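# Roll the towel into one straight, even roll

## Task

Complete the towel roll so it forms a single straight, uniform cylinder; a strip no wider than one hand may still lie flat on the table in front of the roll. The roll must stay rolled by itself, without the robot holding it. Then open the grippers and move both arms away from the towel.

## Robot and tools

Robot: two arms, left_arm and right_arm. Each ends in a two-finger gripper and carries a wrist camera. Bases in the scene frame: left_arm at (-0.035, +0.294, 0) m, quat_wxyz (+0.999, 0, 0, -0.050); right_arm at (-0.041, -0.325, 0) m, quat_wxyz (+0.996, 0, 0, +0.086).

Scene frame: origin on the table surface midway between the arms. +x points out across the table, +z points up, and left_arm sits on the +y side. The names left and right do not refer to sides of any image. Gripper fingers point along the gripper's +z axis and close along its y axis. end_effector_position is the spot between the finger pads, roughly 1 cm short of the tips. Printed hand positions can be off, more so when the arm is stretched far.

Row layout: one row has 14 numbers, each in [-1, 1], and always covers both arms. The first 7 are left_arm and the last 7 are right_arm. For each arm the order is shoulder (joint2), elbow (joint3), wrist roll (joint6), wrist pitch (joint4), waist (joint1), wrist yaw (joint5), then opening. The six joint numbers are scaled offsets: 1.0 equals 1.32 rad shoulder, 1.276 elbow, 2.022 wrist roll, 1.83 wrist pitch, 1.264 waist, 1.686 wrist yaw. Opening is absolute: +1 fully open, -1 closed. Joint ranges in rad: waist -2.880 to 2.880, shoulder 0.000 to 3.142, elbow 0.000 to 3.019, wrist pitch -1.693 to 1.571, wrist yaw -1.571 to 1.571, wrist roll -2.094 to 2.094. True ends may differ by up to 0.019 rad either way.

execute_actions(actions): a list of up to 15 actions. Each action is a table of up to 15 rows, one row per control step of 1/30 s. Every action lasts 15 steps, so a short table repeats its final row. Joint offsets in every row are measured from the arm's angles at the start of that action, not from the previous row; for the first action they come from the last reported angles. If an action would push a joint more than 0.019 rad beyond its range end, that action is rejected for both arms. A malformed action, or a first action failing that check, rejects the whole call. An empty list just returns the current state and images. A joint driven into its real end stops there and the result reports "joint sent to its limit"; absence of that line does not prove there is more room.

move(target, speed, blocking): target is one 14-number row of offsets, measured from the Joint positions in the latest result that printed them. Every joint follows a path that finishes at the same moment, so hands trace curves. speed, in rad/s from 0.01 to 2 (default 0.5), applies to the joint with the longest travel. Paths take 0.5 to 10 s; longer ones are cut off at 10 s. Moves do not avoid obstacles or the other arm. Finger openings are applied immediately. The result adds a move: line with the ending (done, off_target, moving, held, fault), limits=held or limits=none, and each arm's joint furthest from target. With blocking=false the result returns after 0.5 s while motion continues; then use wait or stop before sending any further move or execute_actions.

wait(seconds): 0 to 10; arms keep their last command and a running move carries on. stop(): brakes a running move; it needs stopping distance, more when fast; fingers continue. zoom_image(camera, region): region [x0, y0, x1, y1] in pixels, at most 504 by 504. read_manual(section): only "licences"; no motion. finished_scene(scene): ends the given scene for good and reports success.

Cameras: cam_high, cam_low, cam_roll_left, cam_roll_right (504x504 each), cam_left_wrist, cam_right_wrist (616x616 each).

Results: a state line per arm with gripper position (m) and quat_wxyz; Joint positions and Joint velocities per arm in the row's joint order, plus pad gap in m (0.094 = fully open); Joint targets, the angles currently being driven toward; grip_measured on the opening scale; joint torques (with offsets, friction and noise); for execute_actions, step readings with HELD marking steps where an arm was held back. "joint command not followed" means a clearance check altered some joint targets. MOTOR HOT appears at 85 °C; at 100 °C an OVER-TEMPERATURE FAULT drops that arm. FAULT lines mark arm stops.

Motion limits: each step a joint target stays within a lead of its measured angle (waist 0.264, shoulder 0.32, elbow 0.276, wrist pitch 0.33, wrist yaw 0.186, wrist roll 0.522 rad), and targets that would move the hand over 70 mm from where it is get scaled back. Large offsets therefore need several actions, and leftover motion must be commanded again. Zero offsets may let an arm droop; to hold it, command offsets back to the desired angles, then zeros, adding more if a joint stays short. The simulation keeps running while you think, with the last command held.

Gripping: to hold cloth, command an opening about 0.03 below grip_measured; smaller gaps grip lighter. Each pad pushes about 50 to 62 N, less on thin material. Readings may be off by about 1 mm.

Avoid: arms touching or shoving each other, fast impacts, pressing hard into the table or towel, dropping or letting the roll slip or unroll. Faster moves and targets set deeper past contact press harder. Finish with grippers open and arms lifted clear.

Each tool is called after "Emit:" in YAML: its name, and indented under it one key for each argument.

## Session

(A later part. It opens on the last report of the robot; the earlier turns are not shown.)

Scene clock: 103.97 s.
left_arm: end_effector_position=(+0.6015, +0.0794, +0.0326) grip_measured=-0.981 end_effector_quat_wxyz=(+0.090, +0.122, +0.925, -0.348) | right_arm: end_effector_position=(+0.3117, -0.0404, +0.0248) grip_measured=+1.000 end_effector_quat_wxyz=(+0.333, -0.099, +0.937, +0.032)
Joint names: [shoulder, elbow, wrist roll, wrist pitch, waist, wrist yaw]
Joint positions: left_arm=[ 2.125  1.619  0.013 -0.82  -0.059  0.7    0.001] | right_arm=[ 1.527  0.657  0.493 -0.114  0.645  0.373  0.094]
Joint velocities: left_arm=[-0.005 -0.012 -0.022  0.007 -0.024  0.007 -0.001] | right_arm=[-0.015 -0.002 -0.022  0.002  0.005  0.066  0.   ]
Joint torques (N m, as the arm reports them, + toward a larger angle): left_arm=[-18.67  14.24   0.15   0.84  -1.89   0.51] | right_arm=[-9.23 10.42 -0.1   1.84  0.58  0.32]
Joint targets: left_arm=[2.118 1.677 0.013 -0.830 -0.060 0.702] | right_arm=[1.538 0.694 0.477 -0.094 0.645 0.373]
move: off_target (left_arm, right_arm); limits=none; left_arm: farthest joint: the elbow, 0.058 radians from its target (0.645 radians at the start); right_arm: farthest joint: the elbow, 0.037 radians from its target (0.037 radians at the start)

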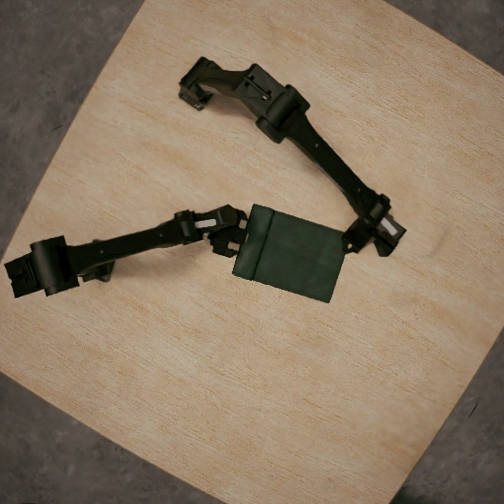

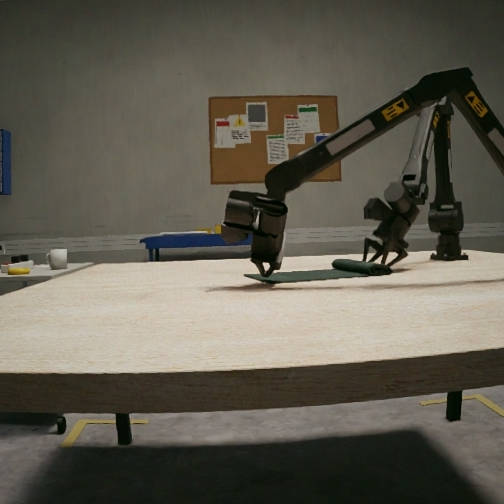

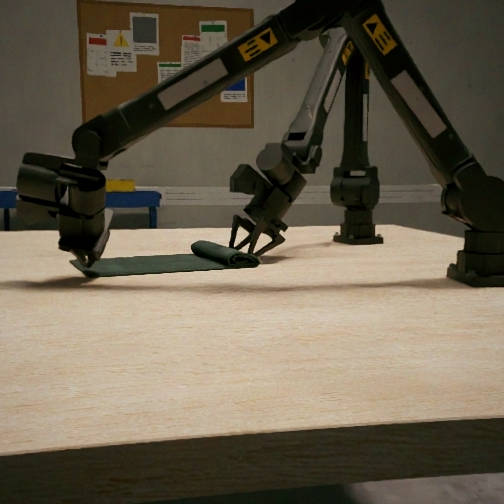

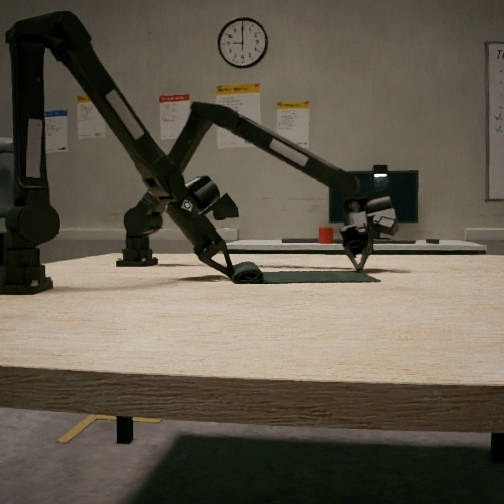

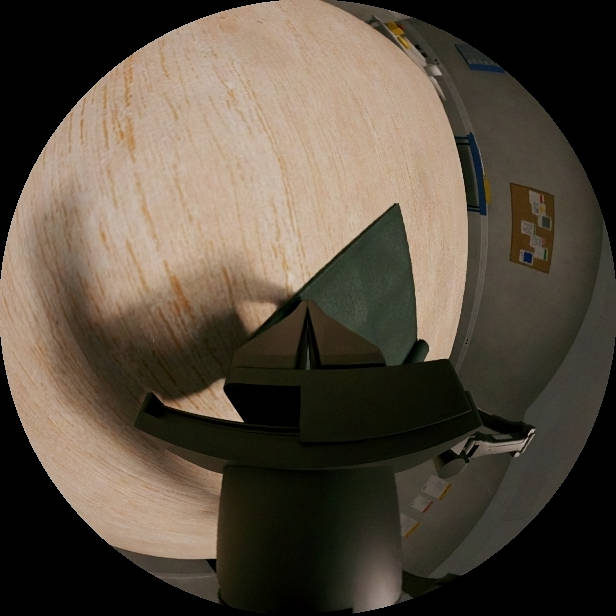

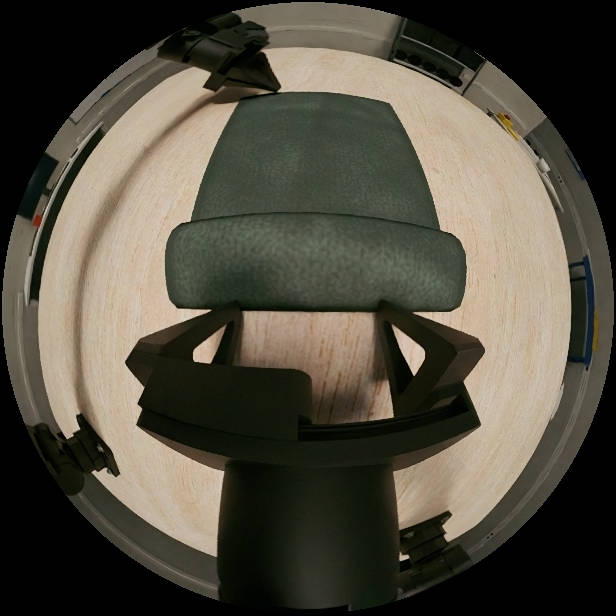

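Emit:
move:
  target: [0,-0.065,0,0,0,0,-1, 0.008,0.029,-0.008,0.011,0,0,1]
  speed: 0.1

Scene clock: 108.63 s.
left_arm: end_effector_position=(+0.5837, +0.0814, +0.0248) grip_measured=-0.981 end_effector_quat_wxyz=(+0.073, +0.116, +0.926, -0.351) | right_arm: end_effector_position=(+0.3117, -0.0404, +0.0248) grip_measured=+1.000 end_effector_quat_wxyz=(+0.333, -0.099, +0.937, +0.032)
Joint names: [shoulder, elbow, wrist roll, wrist pitch, waist, wrist yaw]
Joint positions: left_arm=[ 2.109  1.57   0.013 -0.82  -0.059  0.707  0.001] | right_arm=[ 1.527  0.657  0.493 -0.114  0.645  0.373  0.094]
Joint velocities: left_arm=[-0.005 -0.007  0.051 -0.007 -0.005 -0.051  0.   ] | right_arm=[-0.005  0.002  0.081 -0.012 -0.015  0.007  0.   ]
Joint torques (N m, as the arm reports them, + toward a larger angle): left_arm=[-16.6    6.19   0.17   1.02  -1.55   0.16] | right_arm=[-8.96 10.52 -0.1   1.81  0.6   0.31]
Joint targets: left_arm=[2.124 1.536 0.013 -0.820 -0.059 0.700] | right_arm=[1.538 0.694 0.477 -0.094 0.645 0.373]
move: off_target (left_arm, right_arm); limits=none; left_arm: farthest joint: the elbow, 0.033 radians from its target (0.083 radians at the start); right_arm: farthest joint: the elbow, 0.037 radians from its target (0.037 radians at the start)

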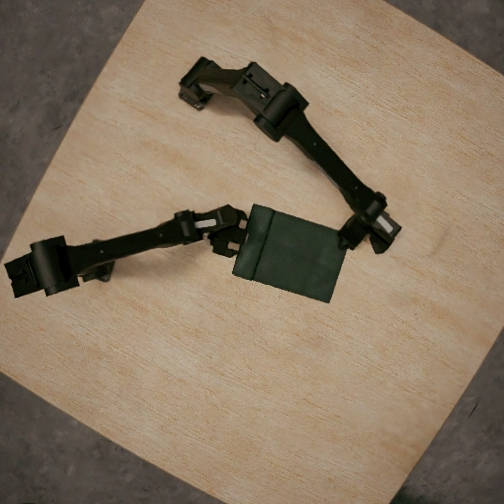

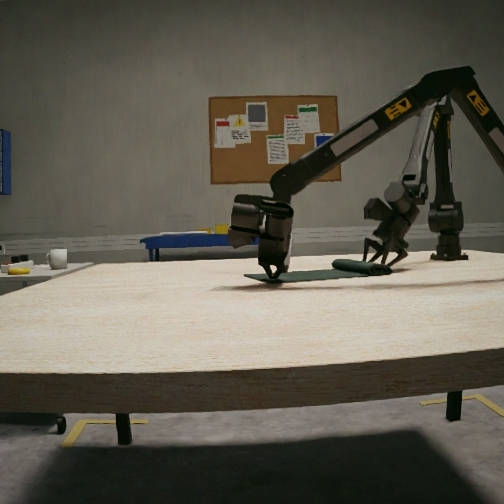

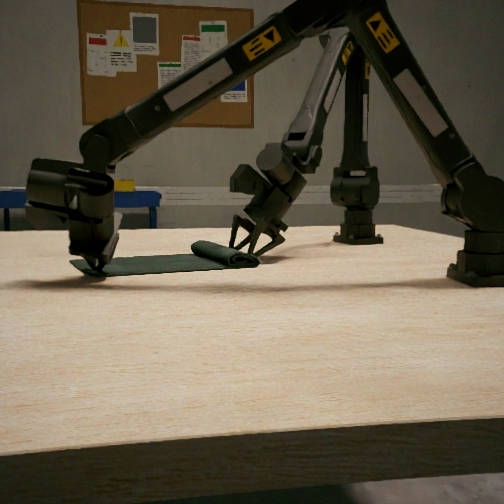

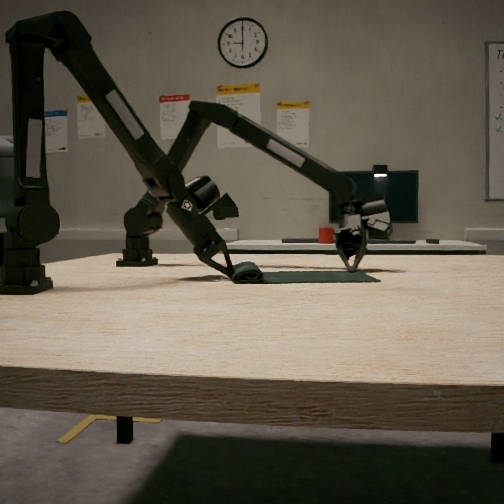

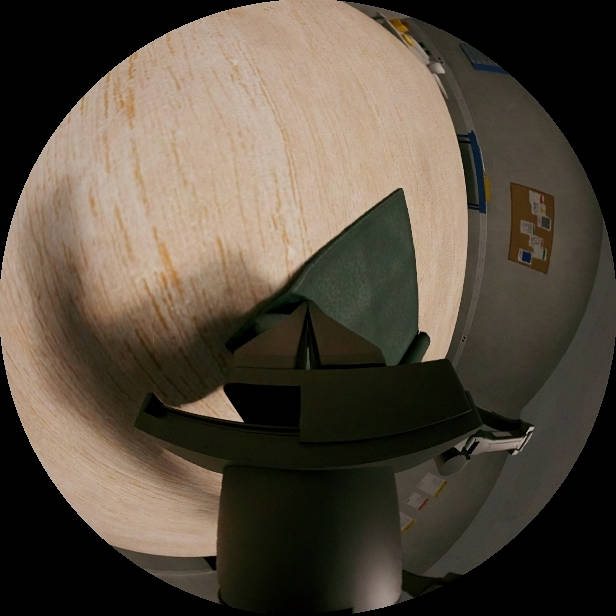

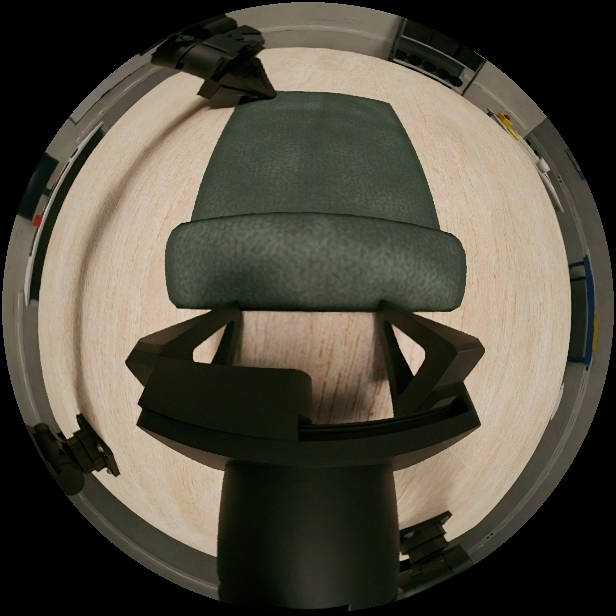

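Emit:
move:
  target: [0.011,-0.027,0,0,0,0,-1, 0.06,0.13,-0.041,-0.012,-0.062,-0.024,1]
  speed: 0.12

Scene clock: 115.57 s.
left_arm: end_effector_position=(+0.5825, +0.0809, +0.0250) grip_measured=-0.981 end_effector_quat_wxyz=(+0.073, +0.116, +0.926, -0.353) | right_arm: end_effector_position=(+0.3658, -0.0249, +0.0408) grip_measured=+1.000 end_effector_quat_wxyz=(+0.345, -0.098, +0.933, +0.040)
Joint names: [shoulder, elbow, wrist roll, wrist pitch, waist, wrist yaw]
Joint positions: left_arm=[ 2.107  1.567  0.013 -0.82  -0.059  0.712  0.001] | right_arm=[ 1.594  0.784  0.428 -0.124  0.574  0.334  0.094]
Joint velocities: left_arm=[-0.005 -0.007 -0.022  0.002 -0.024 -0.022 -0.   ] | right_arm=[-0.015 -0.002  0.007 -0.002  0.005 -0.007  0.   ]
Joint torques (N m, as the arm reports them, + toward a larger angle): left_arm=[-16.67   6.38   0.18   1.06  -1.22   0.27] | right_arm=[-10.53  11.18  -0.11   0.36   0.13   0.19]
Joint targets: left_arm=[2.123 1.535 0.013 -0.820 -0.059 0.707] | right_arm=[1.606 0.823 0.410 -0.136 0.566 0.332]
move: off_target (left_arm, right_arm); limits=none; left_arm: farthest joint: the elbow, 0.031 radians from its target (0.034 radians at the start); right_arm: farthest joint: the elbow, 0.039 radians from its target (0.166 radians at the start)

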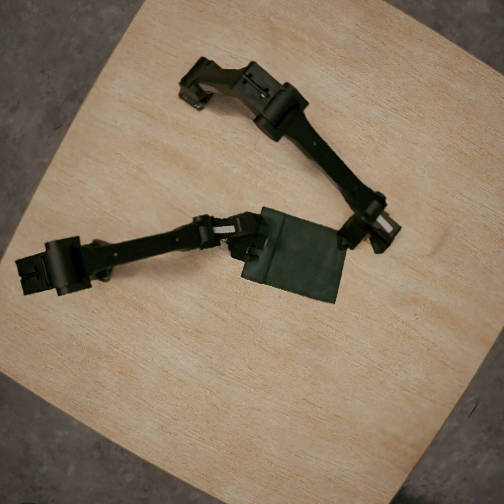

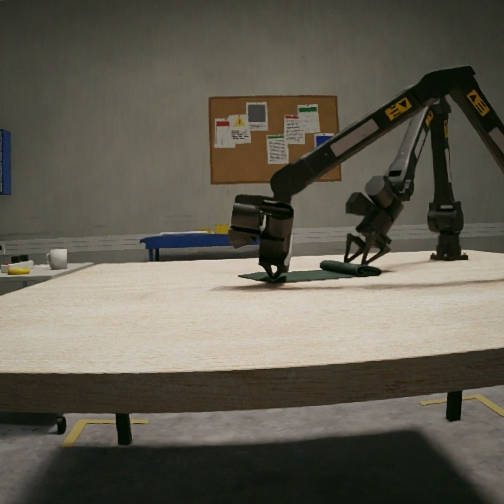

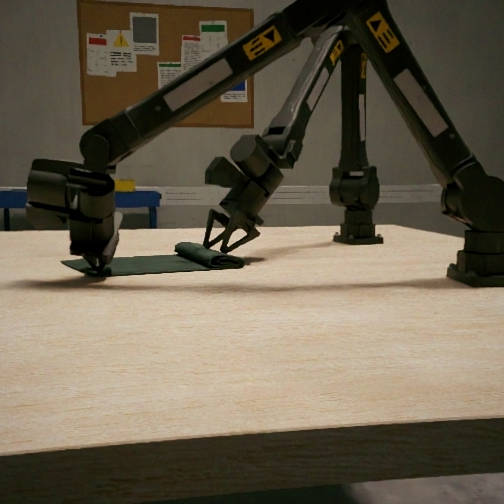

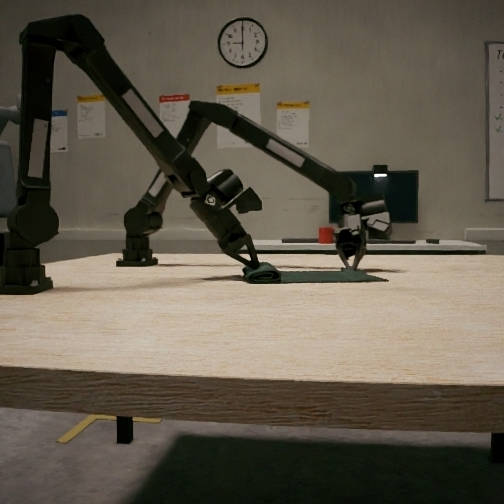

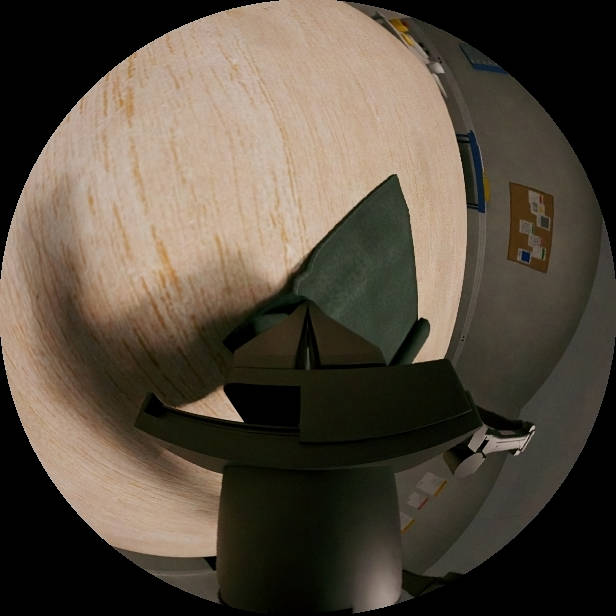

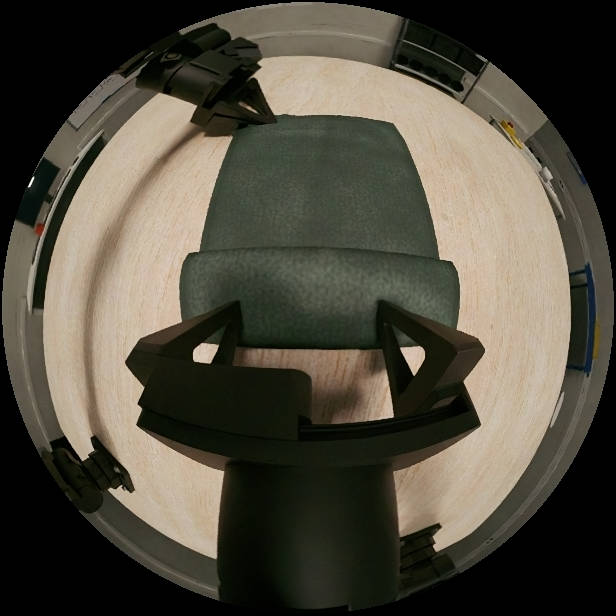

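Emit:
execute_actions:
  actions:
    - [[0,0.03,0,0,0,0,-1,0.009,0.03,0,0,0,0,1],[0,0.05,0,0,0,0,-1,0.009,0.03,0,0,0,0,1],[0,0.07,0,0,0,0,-1,0.009,0.03,0,0,0,0,1],[0,0.085,0,0,0,0,-1,0.009,0.03,0,0,0,0,1]]
    - [[0,0.045,0,0,-0.02,0,-1,0.009,0.03,0,0,0,0,1],[0,0.045,0,0,-0.03,0,-1,0.009,0.03,0,0,0,0,1],[0,0.045,0,0,-0.04,0,-1,0.009,0.03,0,0,0,0,1],[0,0.045,0,0,-0.05,0,-1,0.009,0.03,0,0,0,0,1],[0,0.045,0,0,-0.06,0,-1,0.009,0.03,0,0,0,0,1],[0,0.045,0,0,-0.075,0,-1,0.009,0.03,0,0,0,0,1]]

Emit:
move:
  target: [0.015,-0.03,0,0,0,0,-1, 0.009,0.03,0,0,0,0,1]
  speed: 0.1

Scene clock: 128.20 s.
left_arm: end_effector_position=(+0.5755, +0.0037, +0.0482) grip_measured=-0.981 end_effector_quat_wxyz=(+0.080, +0.180, +0.912, -0.360) | right_arm: end_effector_position=(+0.3658, -0.0249, +0.0408) grip_measured=+1.000 end_effector_quat_wxyz=(+0.345, -0.098, +0.933, +0.040)
Joint names: [shoulder, elbow, wrist roll, wrist pitch, waist, wrist yaw]
Joint positions: left_arm=[ 2.107  1.627  0.013 -0.82  -0.176  0.713  0.001] | right_arm=[ 1.594  0.784  0.427 -0.124  0.574  0.334  0.094]
Joint velocities: left_arm=[ 0.005 -0.012 -0.037 -0.002 -0.005 -0.007 -0.   ] | right_arm=[-0.015  0.002 -0.051 -0.012 -0.005  0.037  0.   ]
Joint torques (N m, as the arm reports them, + toward a larger angle): left_arm=[-18.19  14.58   0.16   1.03   0.38   0.48] | right_arm=[-10.5   11.06   0.08   0.88   0.8    0.28]
Joint targets: left_arm=[2.107 1.684 0.013 -0.820 -0.154 0.713] | right_arm=[1.606 0.822 0.427 -0.124 0.574 0.334]
Step readings (joint positions; steps 1 to 15: 1st action; 16 to 30: 2nd action):
0: left_arm=[2.107 1.567 0.013 -0.820 -0.059 0.712] | right_arm=[1.594 0.784 0.427 -0.124 0.574 0.334]
1: left_arm=[2.107 1.567 0.013 -0.820 -0.059 0.713] | right_arm=[1.594 0.784 0.427 -0.124 0.574 0.334]
2: left_arm=[2.107 1.570 0.013 -0.820 -0.059 0.713] | right_arm=[1.594 0.784 0.427 -0.124 0.574 0.334]
4: left_arm=[2.107 1.581 0.013 -0.820 -0.059 0.713] | right_arm=[1.594 0.784 0.427 -0.124 0.574 0.334]
8: left_arm=[2.107 1.615 0.013 -0.820 -0.059 0.713] | right_arm=[1.594 0.784 0.427 -0.124 0.574 0.334]
15: left_arm=[2.107 1.627 0.013 -0.820 -0.059 0.713] | right_arm=[1.594 0.784 0.427 -0.124 0.574 0.334]
16: left_arm=[2.107 1.627 0.013 -0.820 -0.060 0.713] | right_arm=[1.594 0.784 0.427 -0.124 0.574 0.334]
17: left_arm=[2.107 1.627 0.013 -0.820 -0.062 0.713] | right_arm=[1.594 0.784 0.427 -0.124 0.574 0.334]
19: left_arm=[2.107 1.627 0.013 -0.820 -0.071 0.713] | right_arm=[1.594 0.784 0.427 -0.124 0.574 0.334]
23: left_arm=[2.107 1.627 0.013 -0.820 -0.117 0.713] | right_arm=[1.594 0.784 0.427 -0.124 0.574 0.334]
30: Joint positions above

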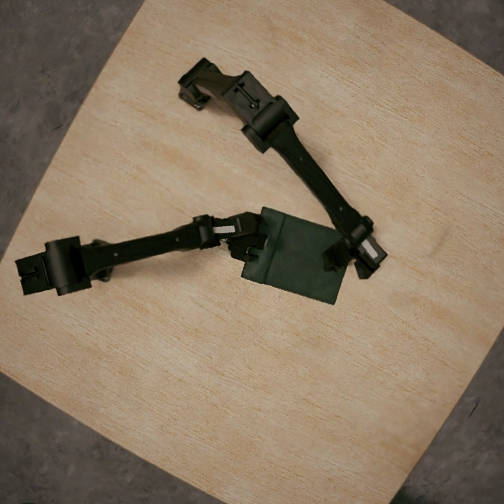

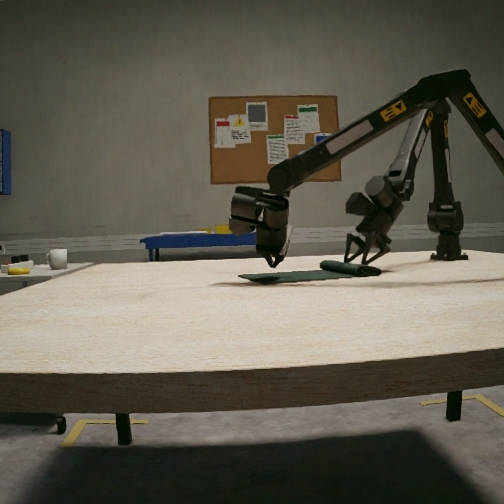

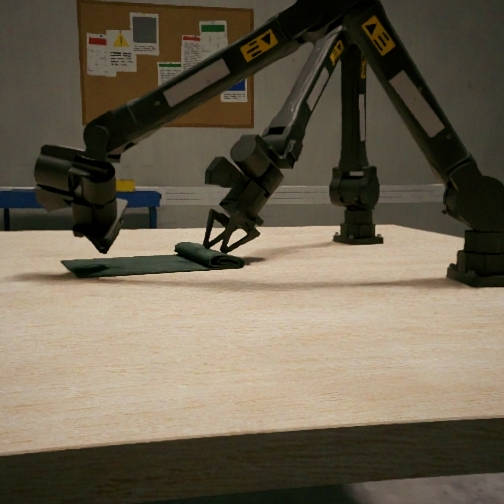

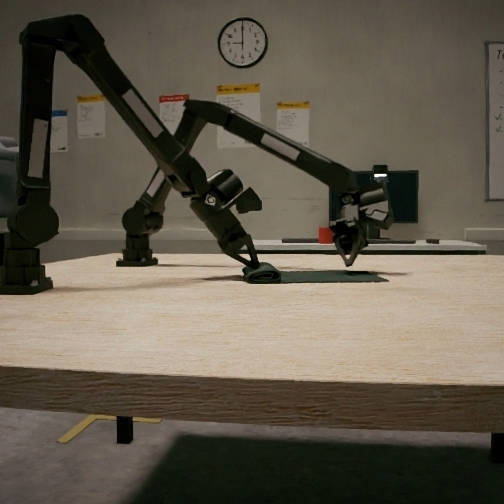

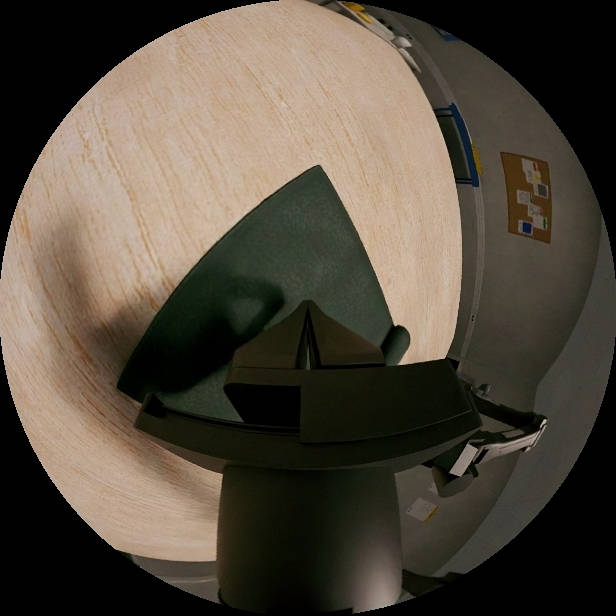

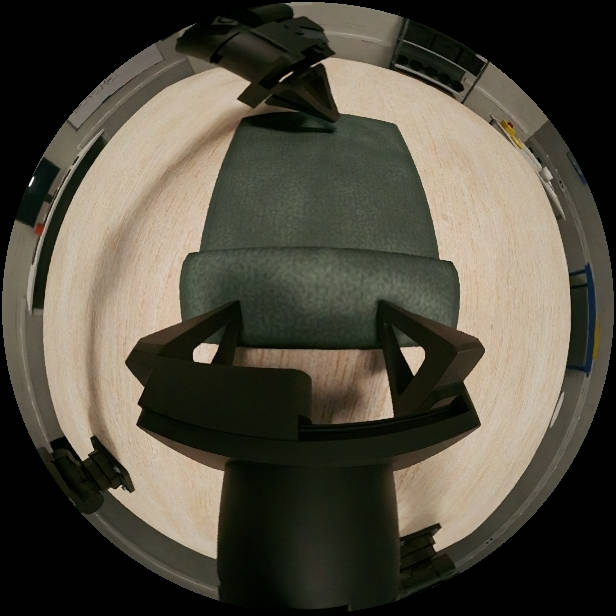

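Scene clock: 128.97 s.
left_arm: end_effector_position=(+0.5659, +0.0070, +0.0377) grip_measured=-0.981 end_effector_quat_wxyz=(+0.067, +0.175, +0.914, -0.358) | right_arm: end_effector_position=(+0.3658, -0.0249, +0.0408) grip_measured=+1.000 end_effector_quat_wxyz=(+0.345, -0.098, +0.933, +0.040)
Joint names: [shoulder, elbow, wrist roll, wrist pitch, waist, wrist yaw]
Joint positions: left_arm=[ 2.107  1.6    0.013 -0.82  -0.175  0.713  0.001] | right_arm=[ 1.594  0.784  0.427 -0.124  0.574  0.334  0.094]
Joint velocities: left_arm=[ 0.005 -0.002 -0.037 -0.027 -0.015 -0.007  0.001] | right_arm=[-0.005  0.002 -0.037 -0.007 -0.005  0.037  0.   ]
Joint torques (N m, as the arm reports them, + toward a larger angle): left_arm=[-16.77   8.43   0.15   1.16  -1.26   0.47] | right_arm=[-10.5   11.13   0.07   0.98   0.63   0.27]
Joint targets: left_arm=[2.127 1.589 0.013 -0.820 -0.176 0.713] | right_arm=[1.606 0.822 0.427 -0.124 0.574 0.334]
move: off_target (right_arm); limits=none; left_arm: farthest joint: the shoulder, 0.020 radians from its target (0.020 radians at the start); right_arm: farthest joint: the elbow, 0.038 radians from its target (0.038 radians at the start)

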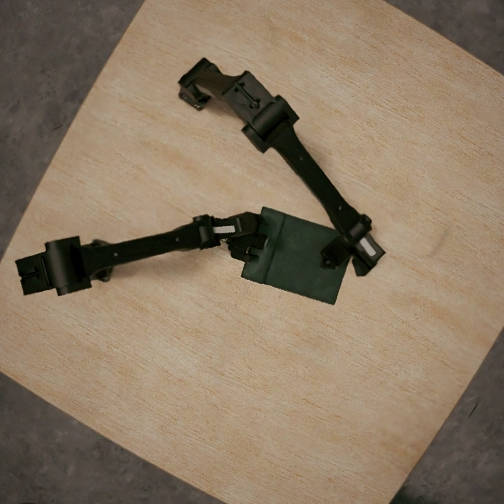

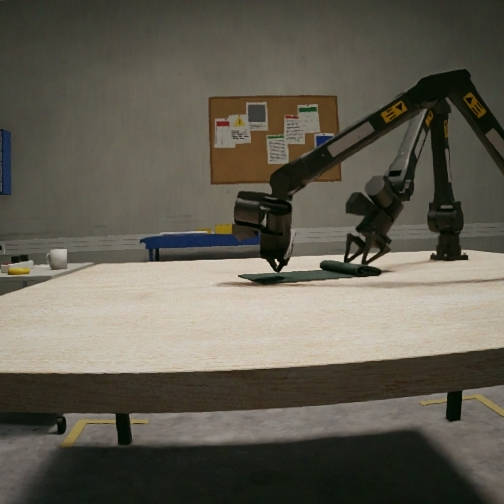

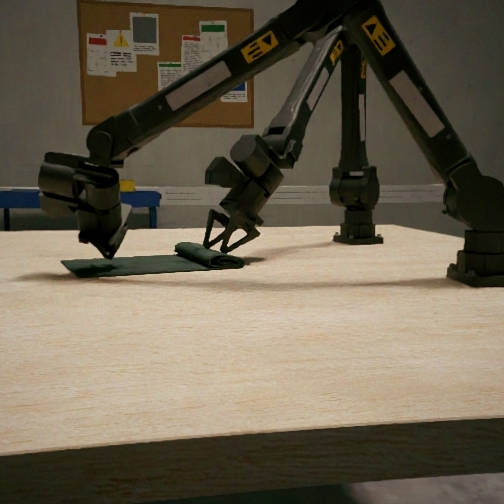

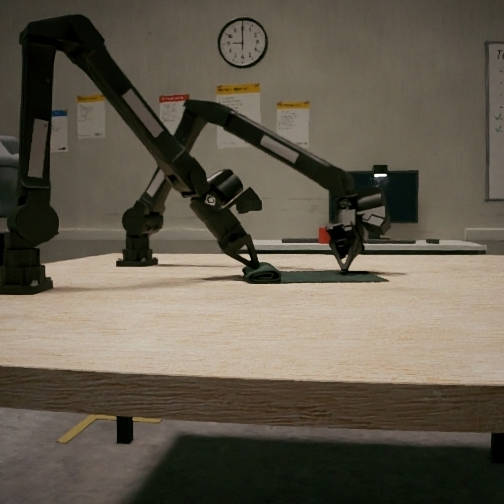

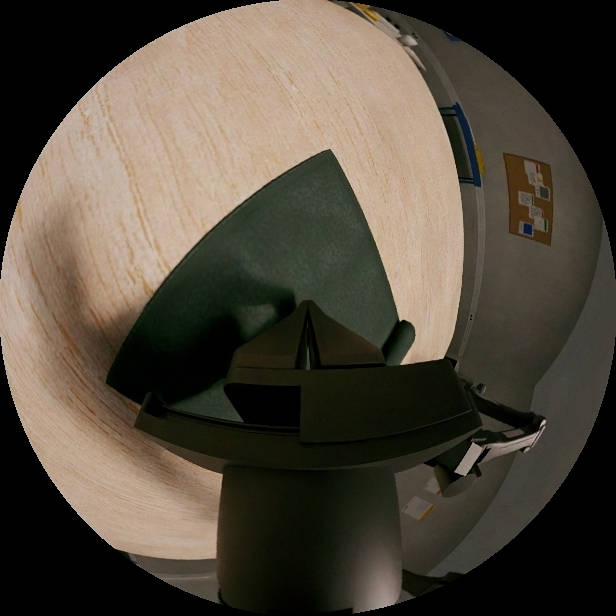

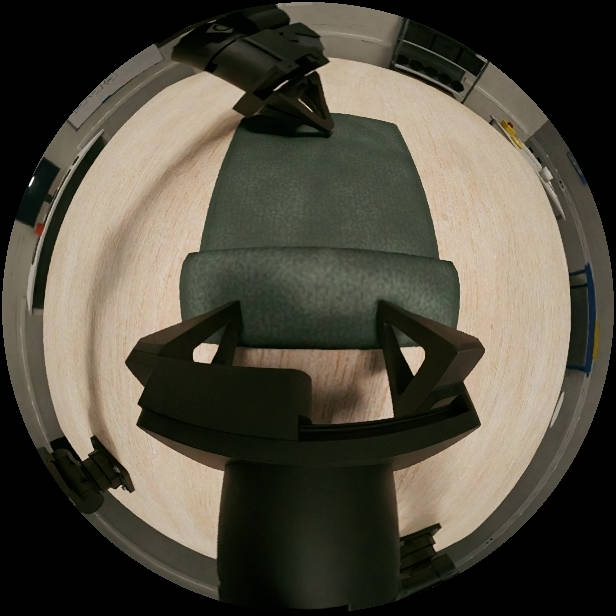

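Emit:
move:
  target: [0.075,0.0,0,0.1,0.01,0,-1, 0.009,0.03,0,0,0,0,1]
  speed: 0.15

Emit:
move:
  target: [0.02,-0.015,0,0,0,0,-1, 0.092,0.122,-0.032,0,-0.05,-0.02,1]
  speed: 0.12

Scene clock: 135.83 s.
left_arm: end_effector_position=(+0.5923, -0.0015, +0.0259) grip_measured=-0.981 end_effector_quat_wxyz=(+0.125, +0.196, +0.900, -0.369) | right_arm: end_effector_position=(+0.3658, -0.0249, +0.0408) grip_measured=+1.000 end_effector_quat_wxyz=(+0.345, -0.098, +0.933, +0.040)
Joint names: [shoulder, elbow, wrist roll, wrist pitch, waist, wrist yaw]
Joint positions: left_arm=[ 2.143  1.6    0.013 -0.657 -0.174  0.727  0.001] | right_arm=[ 1.594  0.784  0.427 -0.124  0.574  0.334  0.094]
Joint velocities: left_arm=[-0.015  0.002  0.022  0.007  0.005 -0.037 -0.   ] | right_arm=[-0.015  0.002 -0.007 -0.002  0.005 -0.081  0.   ]
Joint torques (N m, as the arm reports them, + toward a larger angle): left_arm=[-14.04   9.36   0.18   2.22  -0.61  -0.19] | right_arm=[-10.58  11.09   0.09   0.93   0.77   0.29]
Joint targets: left_arm=[2.206 1.600 0.013 -0.637 -0.163 0.713] | right_arm=[1.606 0.822 0.427 -0.124 0.574 0.334]
move: off_target (left_arm, right_arm); limits=none; left_arm: farthest joint: the shoulder, 0.063 radians from its target (0.099 radians at the start); right_arm: farthest joint: the elbow, 0.038 radians from its target (0.038 radians at the start)

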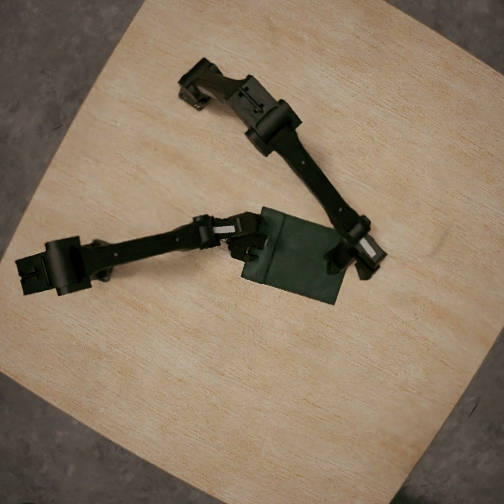

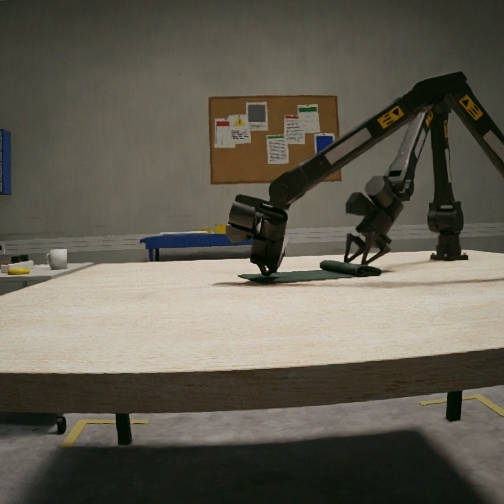

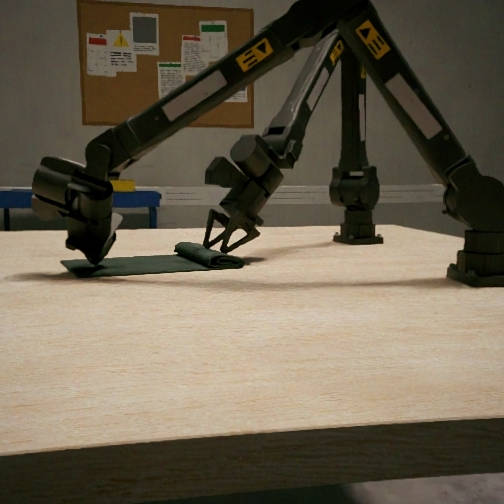

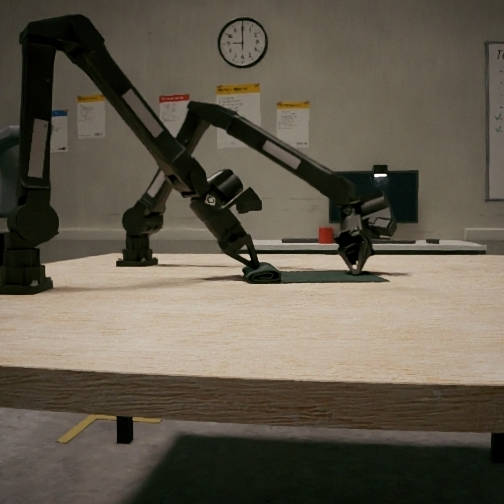

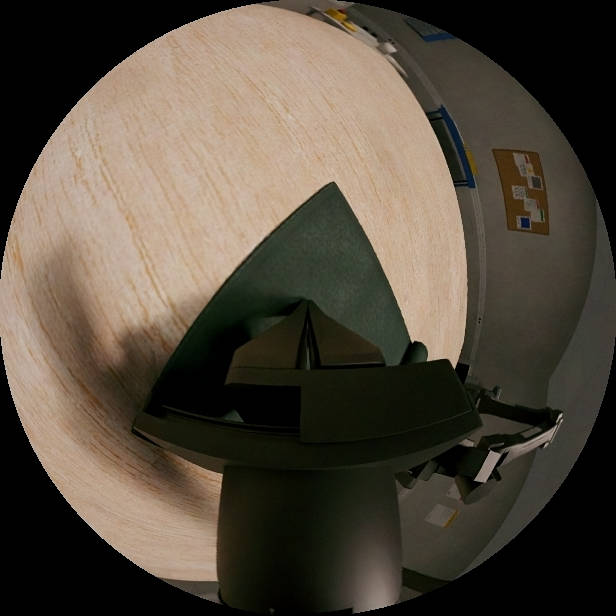

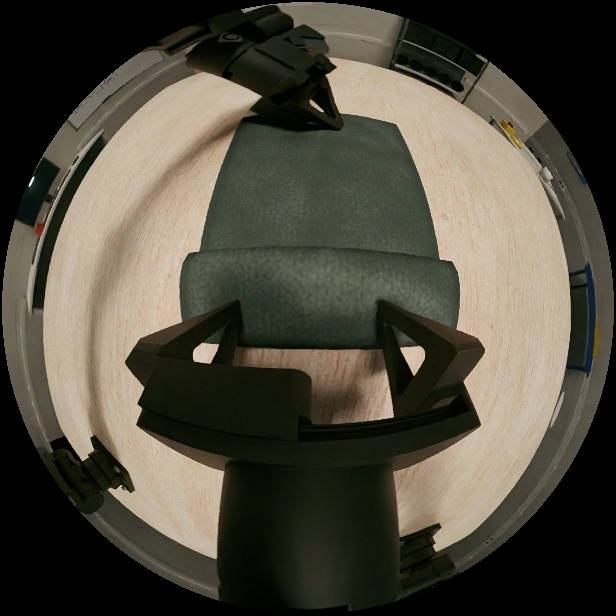

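Scene clock: 137.50 s.
left_arm: end_effector_position=(+0.5921, -0.0020, +0.0271) grip_measured=-0.981 end_effector_quat_wxyz=(+0.125, +0.197, +0.899, -0.371) | right_arm: end_effector_position=(+0.4141, -0.0141, +0.0348) grip_measured=+1.000 end_effector_quat_wxyz=(+0.344, -0.097, +0.933, +0.039)
Joint names: [shoulder, elbow, wrist roll, wrist pitch, waist, wrist yaw]
Joint positions: left_arm=[ 2.142  1.6    0.013 -0.657 -0.174  0.731  0.001] | right_arm=[ 1.699  0.902  0.382 -0.124  0.519  0.303  0.094]
Joint velocities: left_arm=[-0.005 -0.002  0.007  0.007  0.005  0.037  0.001] | right_arm=[-0.015  0.002 -0.007 -0.022 -0.015 -0.066  0.   ]
Joint torques (N m, as the arm reports them, + toward a larger angle): left_arm=[-16.67   7.71   0.12   1.24  -1.64   0.23] | right_arm=[-12.14  11.03  -0.13   0.95  -0.05   0.16]
Joint targets: left_arm=[2.169 1.581 0.013 -0.657 -0.174 0.727] | right_arm=[1.715 0.940 0.363 -0.124 0.511 0.301]
move: off_target (left_arm, right_arm); limits=none; left_arm: farthest joint: the shoulder, 0.028 radians from its target (0.027 radians at the start); right_arm: farthest joint: the elbow, 0.037 radians from its target (0.156 radians at the start)

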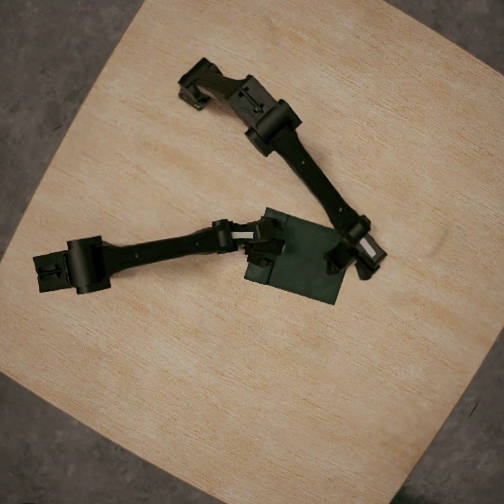

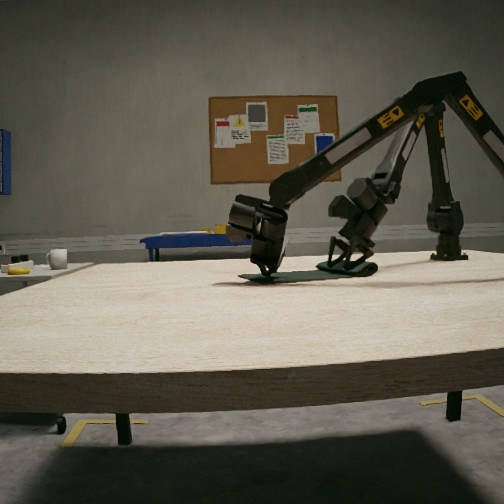

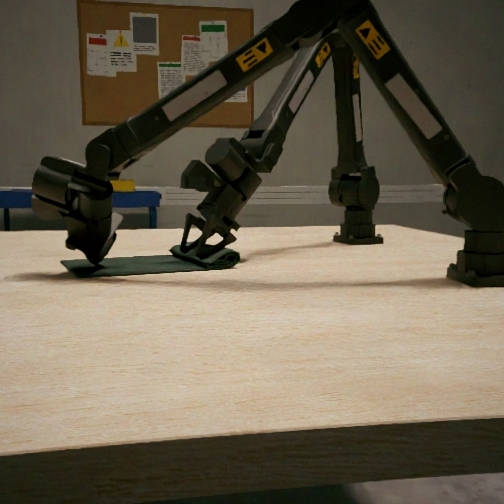

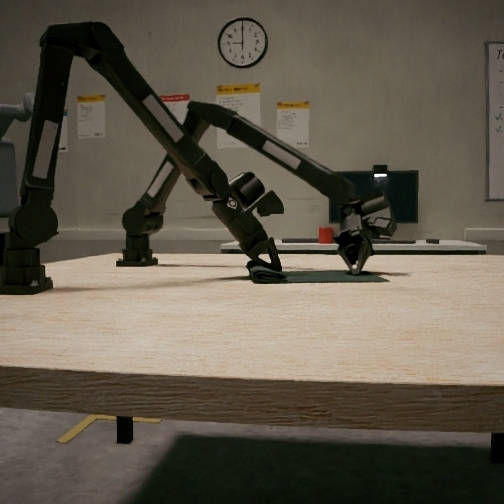

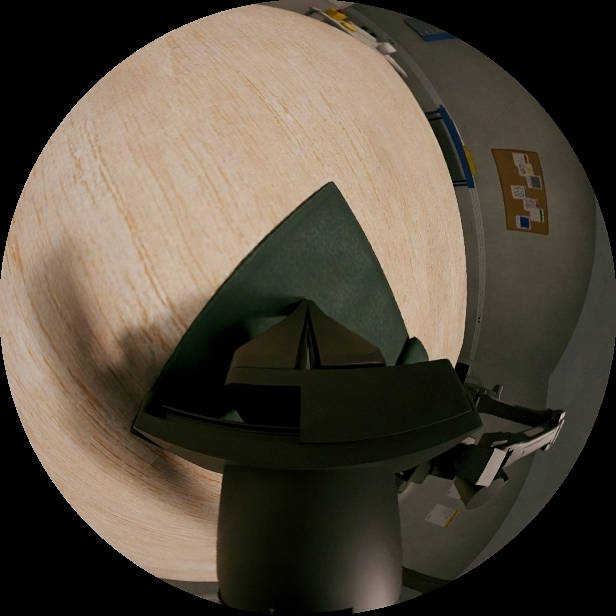

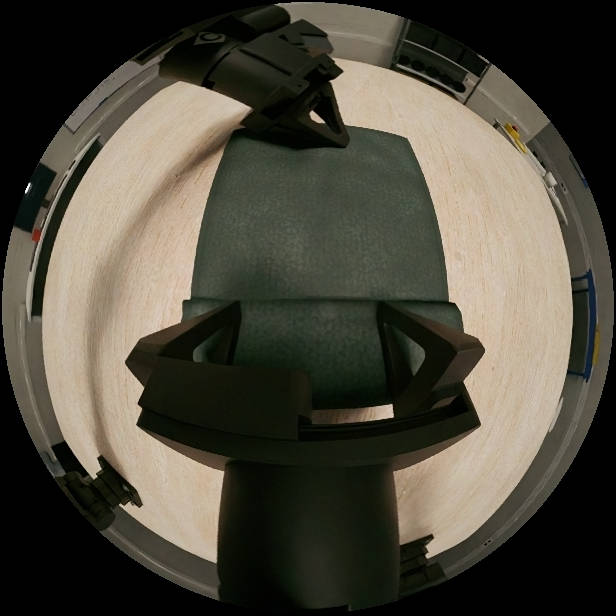

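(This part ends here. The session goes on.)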